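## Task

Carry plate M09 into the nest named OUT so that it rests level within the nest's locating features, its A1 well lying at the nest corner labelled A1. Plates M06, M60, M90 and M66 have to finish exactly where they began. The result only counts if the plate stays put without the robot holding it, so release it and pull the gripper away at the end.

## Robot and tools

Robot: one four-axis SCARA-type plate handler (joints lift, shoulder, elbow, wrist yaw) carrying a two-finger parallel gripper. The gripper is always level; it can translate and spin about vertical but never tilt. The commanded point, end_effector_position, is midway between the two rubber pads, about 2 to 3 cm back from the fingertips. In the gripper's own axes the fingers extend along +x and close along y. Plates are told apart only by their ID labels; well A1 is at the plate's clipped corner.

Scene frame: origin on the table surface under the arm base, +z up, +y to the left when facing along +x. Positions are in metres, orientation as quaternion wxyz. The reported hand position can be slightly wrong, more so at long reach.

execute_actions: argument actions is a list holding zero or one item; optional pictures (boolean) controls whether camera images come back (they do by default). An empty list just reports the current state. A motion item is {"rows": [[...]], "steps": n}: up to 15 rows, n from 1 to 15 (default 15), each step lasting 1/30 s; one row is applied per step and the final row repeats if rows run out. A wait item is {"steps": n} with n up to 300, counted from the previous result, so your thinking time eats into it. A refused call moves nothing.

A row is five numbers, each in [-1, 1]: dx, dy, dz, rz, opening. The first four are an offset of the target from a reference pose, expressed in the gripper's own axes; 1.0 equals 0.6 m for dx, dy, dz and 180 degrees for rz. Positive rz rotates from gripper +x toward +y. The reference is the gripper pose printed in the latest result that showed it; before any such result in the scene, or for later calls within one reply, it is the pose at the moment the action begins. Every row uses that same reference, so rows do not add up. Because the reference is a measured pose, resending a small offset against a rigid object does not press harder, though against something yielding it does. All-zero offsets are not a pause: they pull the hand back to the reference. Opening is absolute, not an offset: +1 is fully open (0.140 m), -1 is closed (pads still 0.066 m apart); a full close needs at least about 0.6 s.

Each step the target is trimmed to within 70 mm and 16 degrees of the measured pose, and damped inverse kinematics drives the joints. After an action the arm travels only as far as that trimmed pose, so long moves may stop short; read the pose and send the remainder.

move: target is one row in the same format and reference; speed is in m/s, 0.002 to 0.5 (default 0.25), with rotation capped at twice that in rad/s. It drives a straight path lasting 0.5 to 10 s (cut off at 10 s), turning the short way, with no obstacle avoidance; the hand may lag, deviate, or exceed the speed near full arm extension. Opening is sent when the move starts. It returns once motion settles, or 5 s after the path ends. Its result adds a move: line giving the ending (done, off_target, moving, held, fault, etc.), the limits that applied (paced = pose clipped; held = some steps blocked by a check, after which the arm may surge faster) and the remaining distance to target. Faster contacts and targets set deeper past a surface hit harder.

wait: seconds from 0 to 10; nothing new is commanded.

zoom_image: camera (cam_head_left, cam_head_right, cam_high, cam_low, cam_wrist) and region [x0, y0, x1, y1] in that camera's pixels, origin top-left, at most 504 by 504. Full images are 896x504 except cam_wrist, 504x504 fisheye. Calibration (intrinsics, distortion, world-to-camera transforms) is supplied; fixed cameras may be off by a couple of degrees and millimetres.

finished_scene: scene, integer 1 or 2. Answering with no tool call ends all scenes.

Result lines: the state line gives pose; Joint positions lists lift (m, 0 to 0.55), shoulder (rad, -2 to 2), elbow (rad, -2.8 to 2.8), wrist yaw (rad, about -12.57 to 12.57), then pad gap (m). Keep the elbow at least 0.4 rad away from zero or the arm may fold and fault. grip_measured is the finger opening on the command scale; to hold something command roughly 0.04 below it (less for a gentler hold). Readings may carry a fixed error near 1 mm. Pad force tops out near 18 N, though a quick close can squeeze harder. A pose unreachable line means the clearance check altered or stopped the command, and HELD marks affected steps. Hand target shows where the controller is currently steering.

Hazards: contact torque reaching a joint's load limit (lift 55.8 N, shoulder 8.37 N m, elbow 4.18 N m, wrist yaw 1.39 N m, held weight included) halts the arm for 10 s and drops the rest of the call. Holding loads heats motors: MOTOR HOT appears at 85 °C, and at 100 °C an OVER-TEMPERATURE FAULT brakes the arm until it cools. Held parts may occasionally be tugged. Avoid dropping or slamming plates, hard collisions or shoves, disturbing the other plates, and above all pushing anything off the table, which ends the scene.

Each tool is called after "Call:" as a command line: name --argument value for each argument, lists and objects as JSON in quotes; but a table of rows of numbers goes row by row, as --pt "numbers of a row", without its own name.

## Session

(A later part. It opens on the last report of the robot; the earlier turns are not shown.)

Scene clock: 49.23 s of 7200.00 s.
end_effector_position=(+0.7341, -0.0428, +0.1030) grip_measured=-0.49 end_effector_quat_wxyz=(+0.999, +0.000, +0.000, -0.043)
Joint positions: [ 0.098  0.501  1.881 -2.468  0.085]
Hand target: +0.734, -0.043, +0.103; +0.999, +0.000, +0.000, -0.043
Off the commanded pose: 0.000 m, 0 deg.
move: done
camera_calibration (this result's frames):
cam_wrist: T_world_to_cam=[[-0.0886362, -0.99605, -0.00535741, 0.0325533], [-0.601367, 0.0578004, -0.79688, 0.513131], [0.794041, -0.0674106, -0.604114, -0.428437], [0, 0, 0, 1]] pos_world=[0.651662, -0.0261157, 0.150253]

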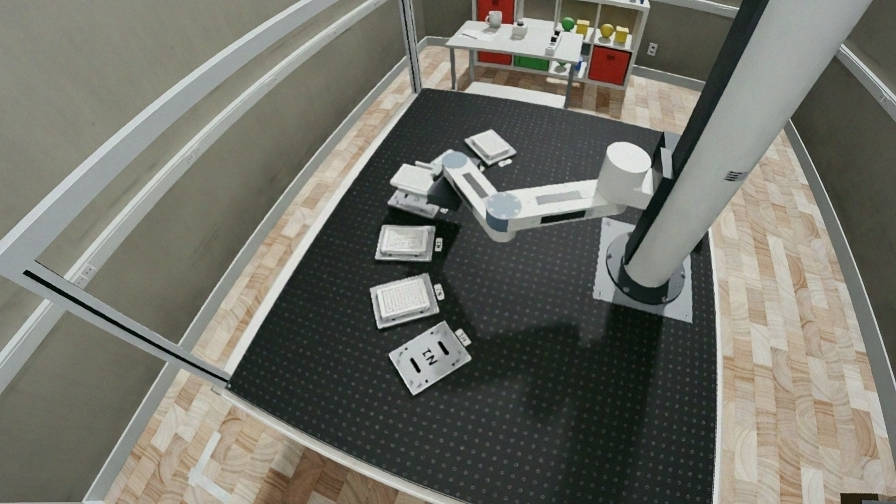

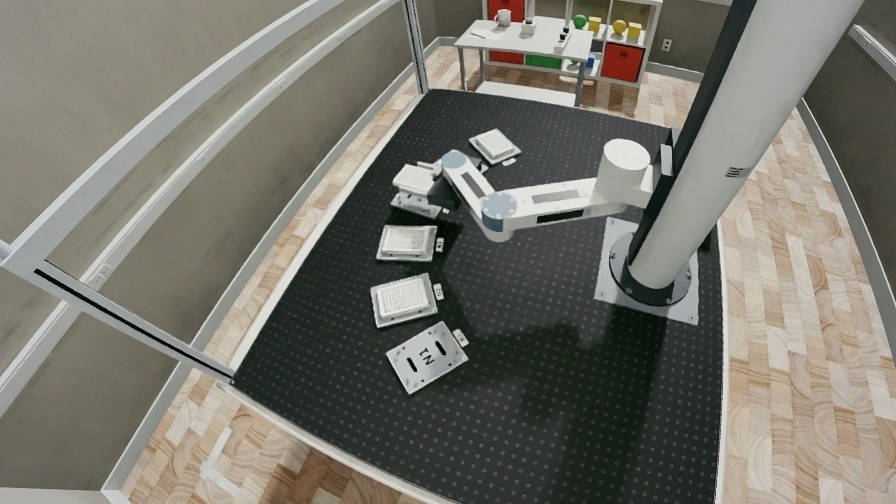

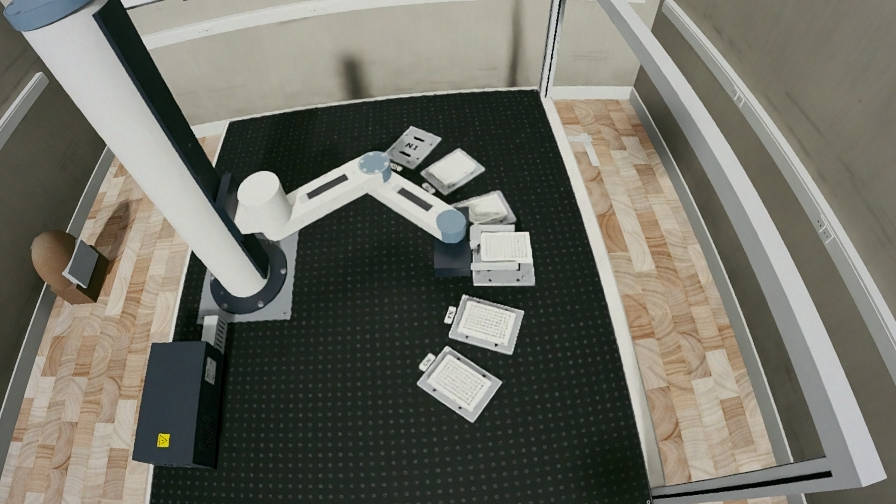

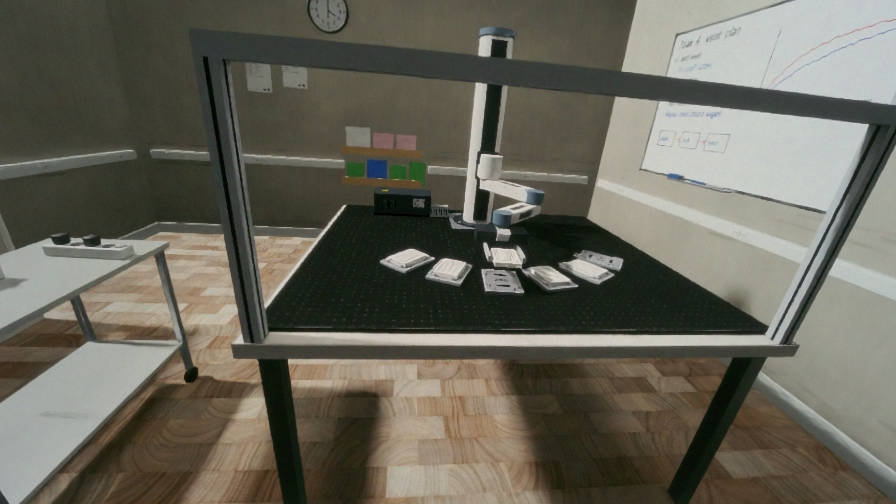

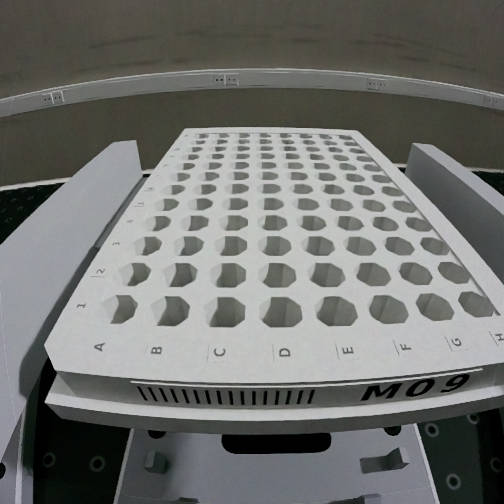

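Call:
move --target '[0,0,-0.105,0,-0.56]' --speed 0.08

Call:
move --target '[0,0,-0.0195,0,-0.56]' --speed 0.015

Scene clock: 51.97 s of 7200.00 s.
end_effector_position=(+0.7341, -0.0428, +0.0399) grip_measured=-0.49 end_effector_quat_wxyz=(+0.999, +0.000, +0.000, -0.043)
Joint positions: [ 0.035  0.501  1.881 -2.468  0.085]
Hand target: +0.734, -0.043, +0.040; +0.999, +0.000, +0.000, -0.043
Off the commanded pose: 0.000 m, 0 deg.
move: done
camera_calibration (this result's frames):
cam_wrist: T_world_to_cam=[[-0.0886756, -0.996046, -0.00535741, 0.0322305], [-0.601365, 0.0578242, -0.79688, 0.462858], [0.794039, -0.067442, -0.604114, -0.46654], [0, 0, 0, 1]] pos_world=[0.651655, -0.0261257, 0.0871709]

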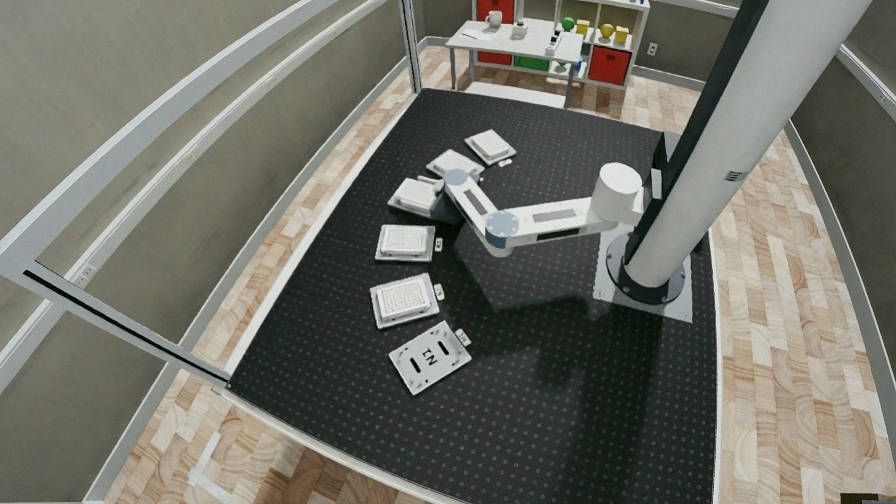

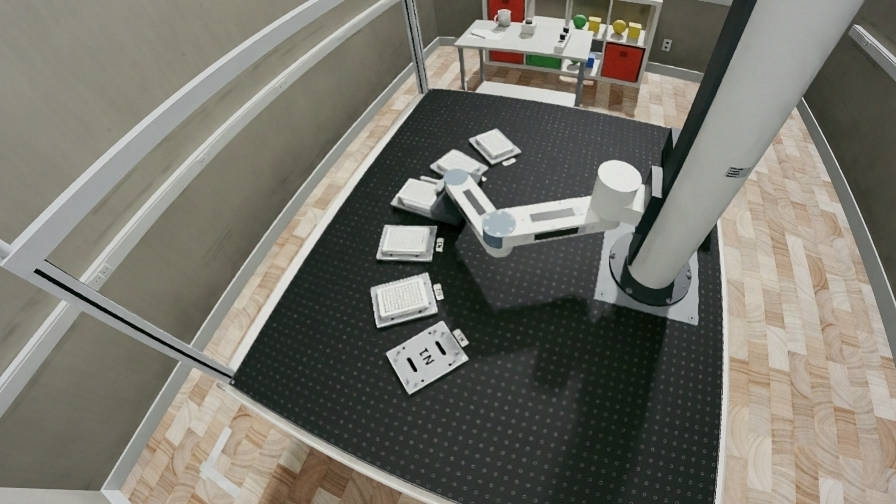

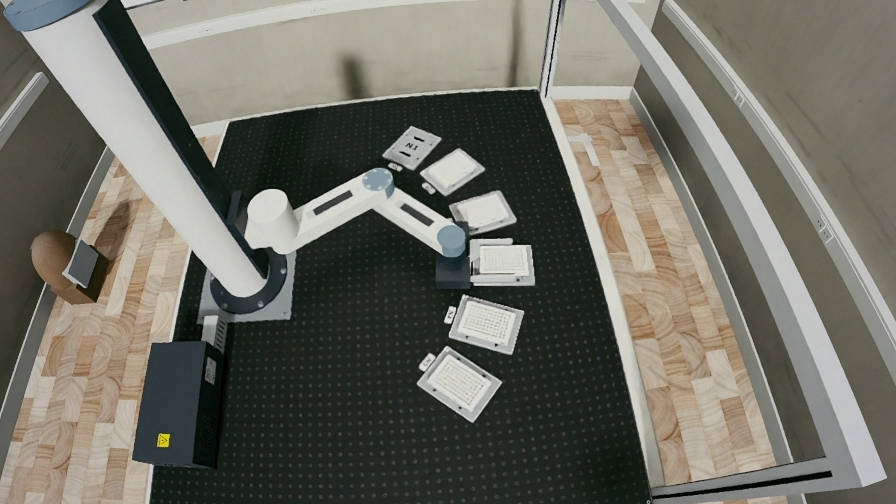

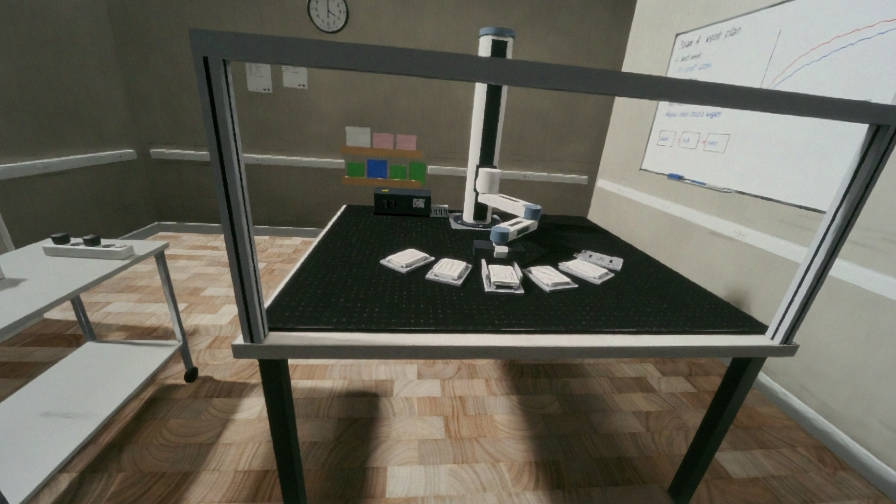

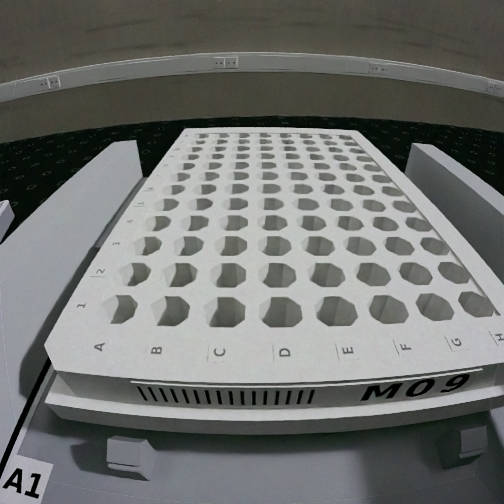

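Scene clock: 52.97 s of 7200.00 s.
end_effector_position=(+0.7340, -0.0435, +0.0282) grip_measured=-0.49 end_effector_quat_wxyz=(+0.999, +0.000, +0.000, -0.044)
Joint positions: [ 0.023  0.501  1.88  -2.469  0.085]
Hand target: +0.734, -0.043, +0.028; +0.999, +0.000, +0.000, -0.043
Off the commanded pose: 0.001 m, 0 deg.
move: done
camera_calibration (this result's frames):
cam_wrist: T_world_to_cam=[[-0.0913096, -0.995808, -0.00535741, 0.0334245], [-0.601209, 0.0594145, -0.79688, 0.453426], [0.793857, -0.0695418, -0.604114, -0.473501], [0, 0, 0, 1]] pos_world=[0.651548, -0.0265838, 0.0754566]

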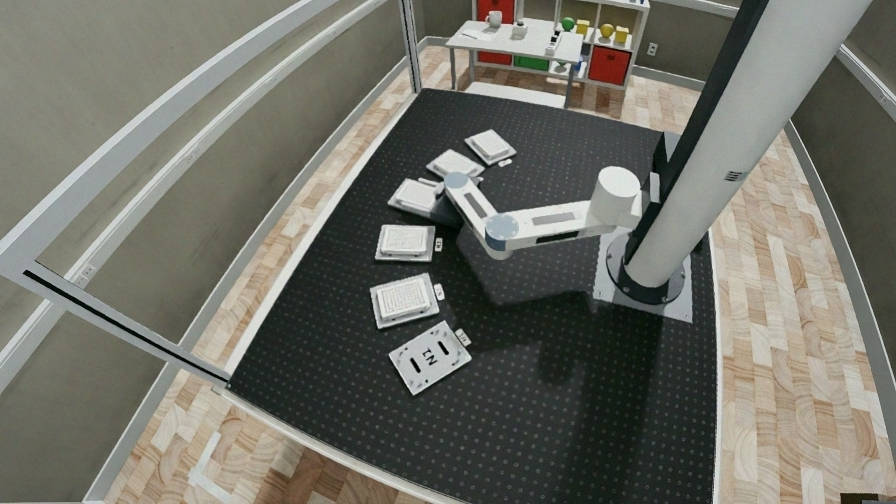

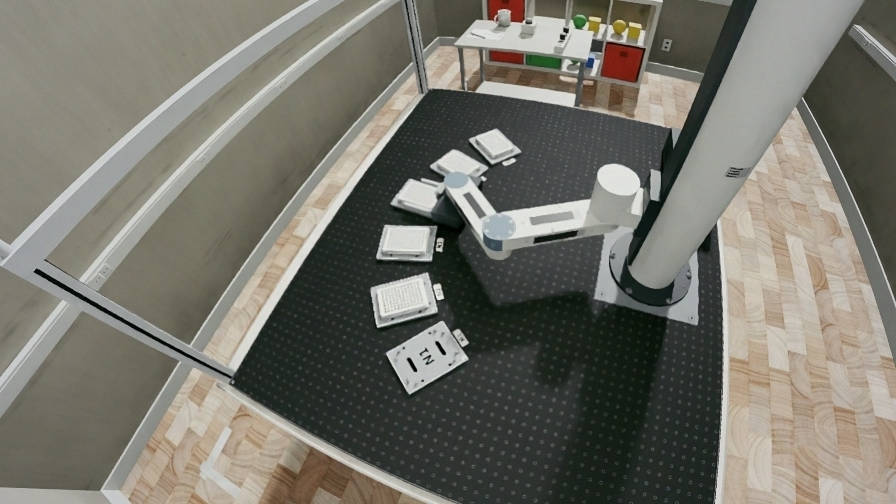

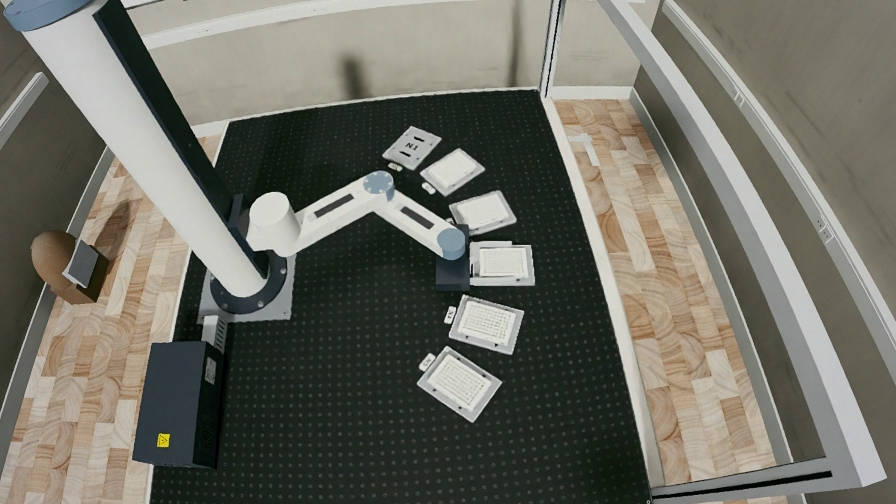

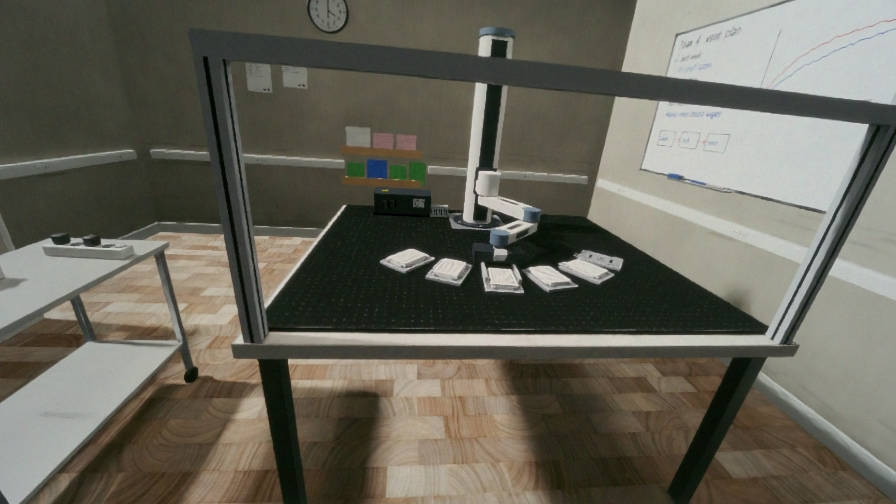

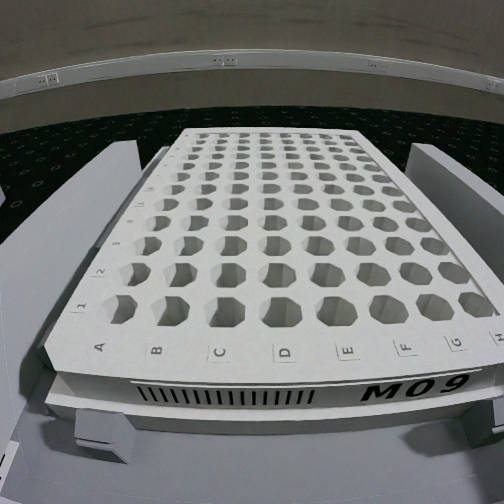

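Seated like in N1. Release, then lift.

Call:
move --target '[0,0,0,0,0.2]'

Call:
move --target '[-0.1,0,0.15,0,0.2]'

Scene clock: 54.47 s of 7200.00 s.
end_effector_position=(+0.7339, -0.0436, +0.0282) grip_measured=+0.20 end_effector_quat_wxyz=(+0.999, +0.000, +0.000, -0.044)
Joint positions: [ 0.023  0.5    1.88  -2.47   0.11 ]
Hand target: +0.734, -0.043, +0.028; +0.999, +0.000, +0.000, -0.044
Off the commanded pose: 0.000 m, 0 deg.
move: done
camera_calibration (this result's frames):
cam_wrist: T_world_to_cam=[[-0.091807, -0.995762, -0.00535741, 0.0336309], [-0.60118, 0.0597148, -0.79688, 0.453406], [0.793823, -0.0699384, -0.604114, -0.473476], [0, 0, 0, 1]] pos_world=[0.651523, -0.0267008, 0.0754566]

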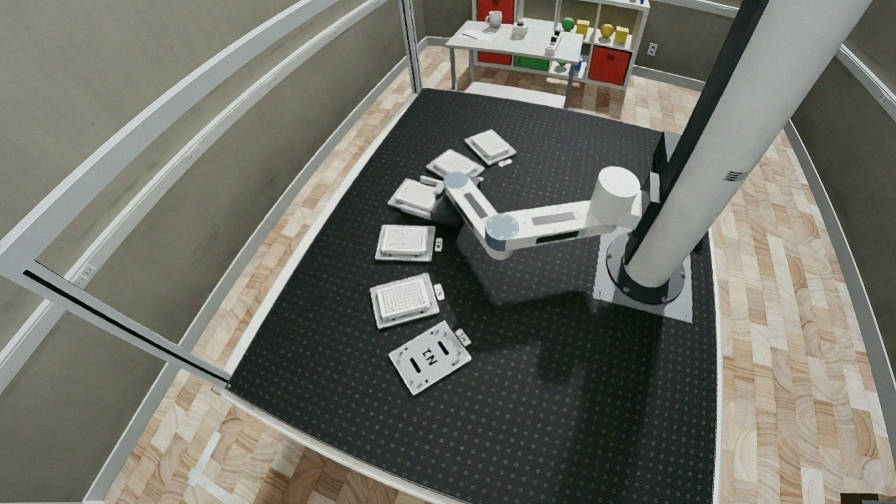

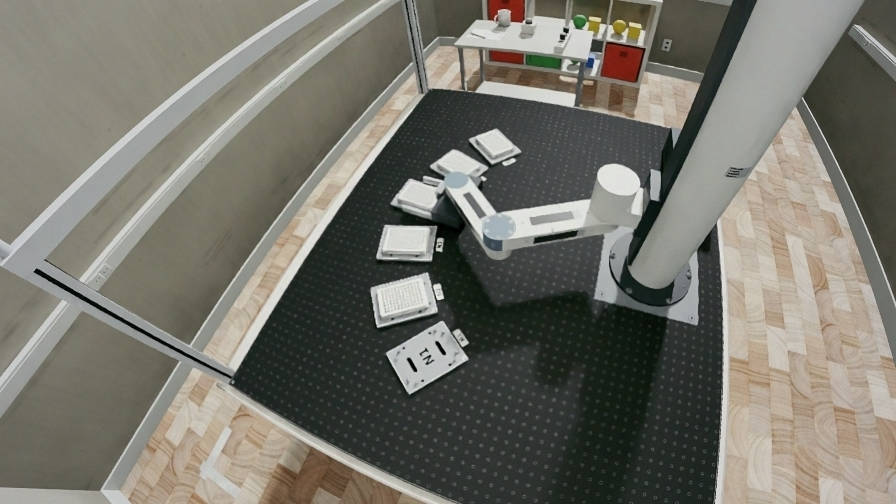

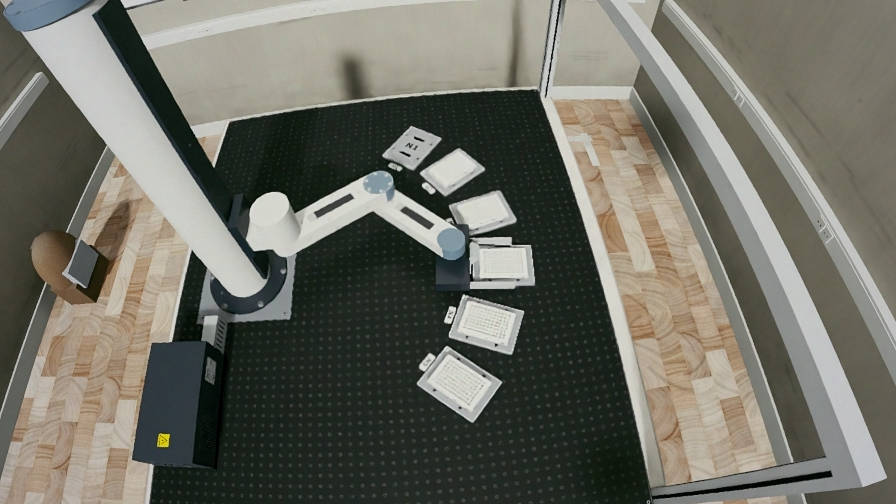

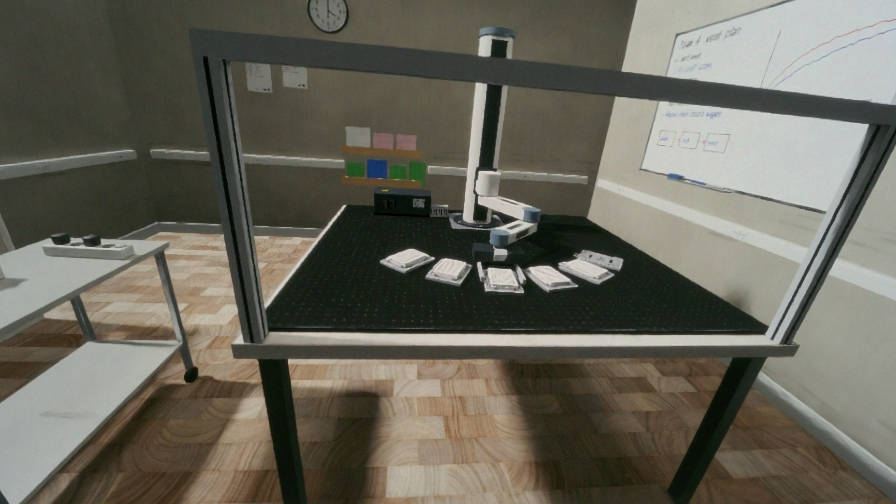

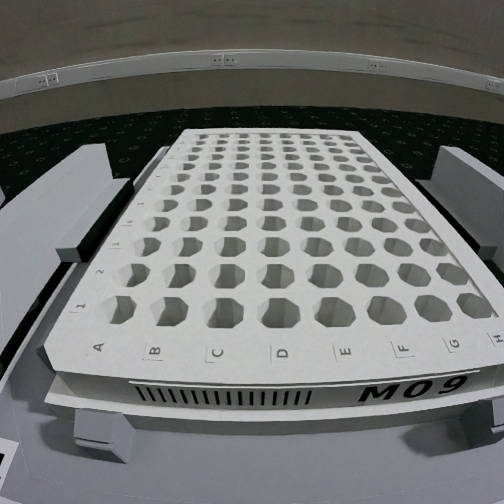

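Scene clock: 55.30 s of 7200.00 s.
end_effector_position=(+0.6741, -0.0383, +0.1182) grip_measured=+0.20 end_effector_quat_wxyz=(+0.999, +0.000, +0.000, -0.045)
Joint positions: [ 0.113  0.656  1.526 -2.271  0.11 ]
Hand target: +0.674, -0.038, +0.118; +0.999, +0.000, +0.000, -0.044
Off the commanded pose: 0.000 m, 0 deg.
move: done
camera_calibration (this result's frames):
cam_wrist: T_world_to_cam=[[-0.0920854, -0.995737, -0.00535741, 0.034121], [-0.601163, 0.0598828, -0.79688, 0.488898], [0.793803, -0.0701603, -0.604114, -0.371205], [0, 0, 0, 1]] pos_world=[0.591713, -0.0213449, 0.165525]

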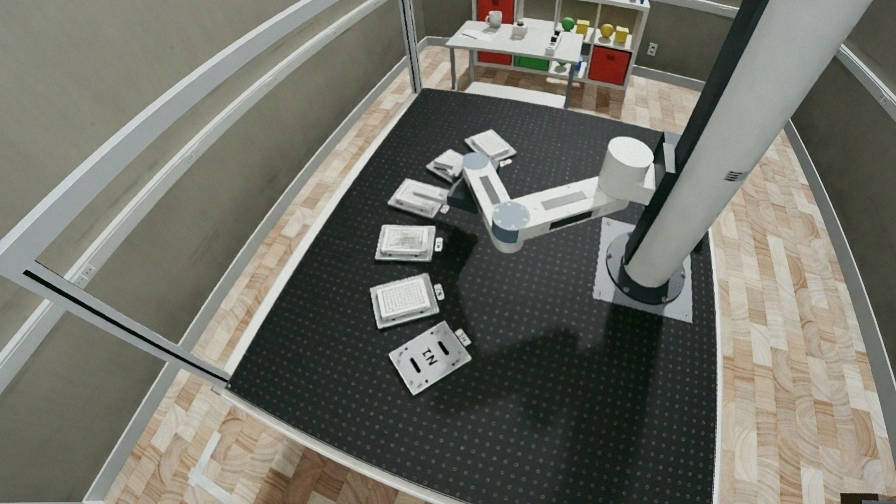

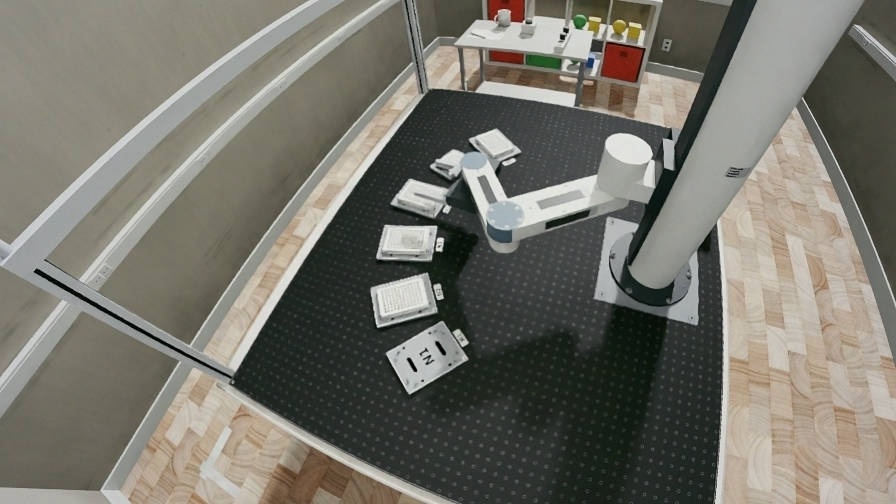

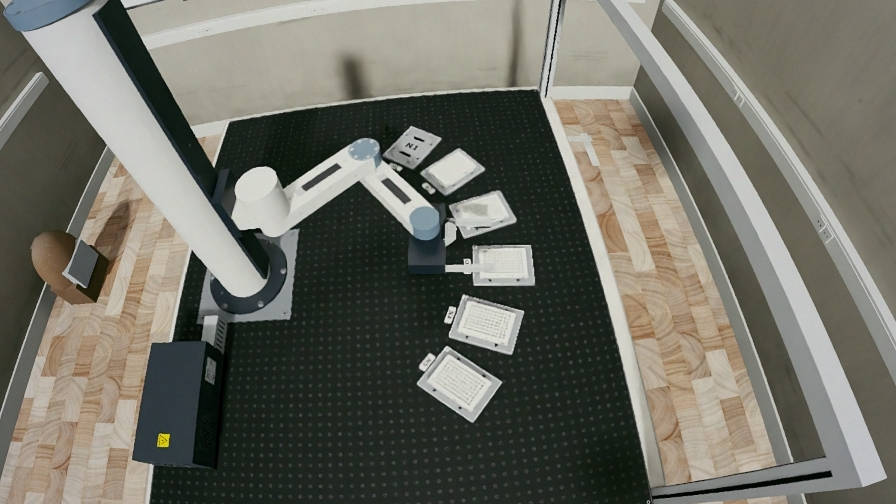

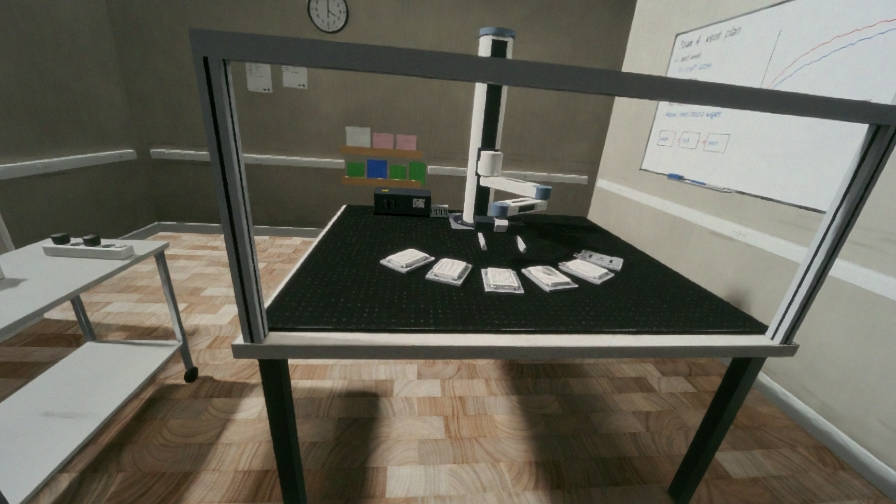

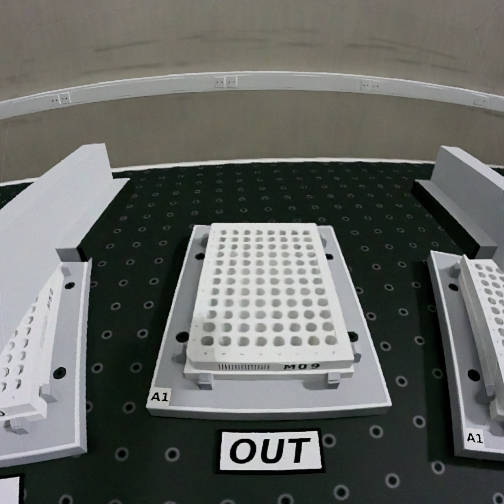

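Call:
finished_scene --scene 1

The scene is finished: the task was done.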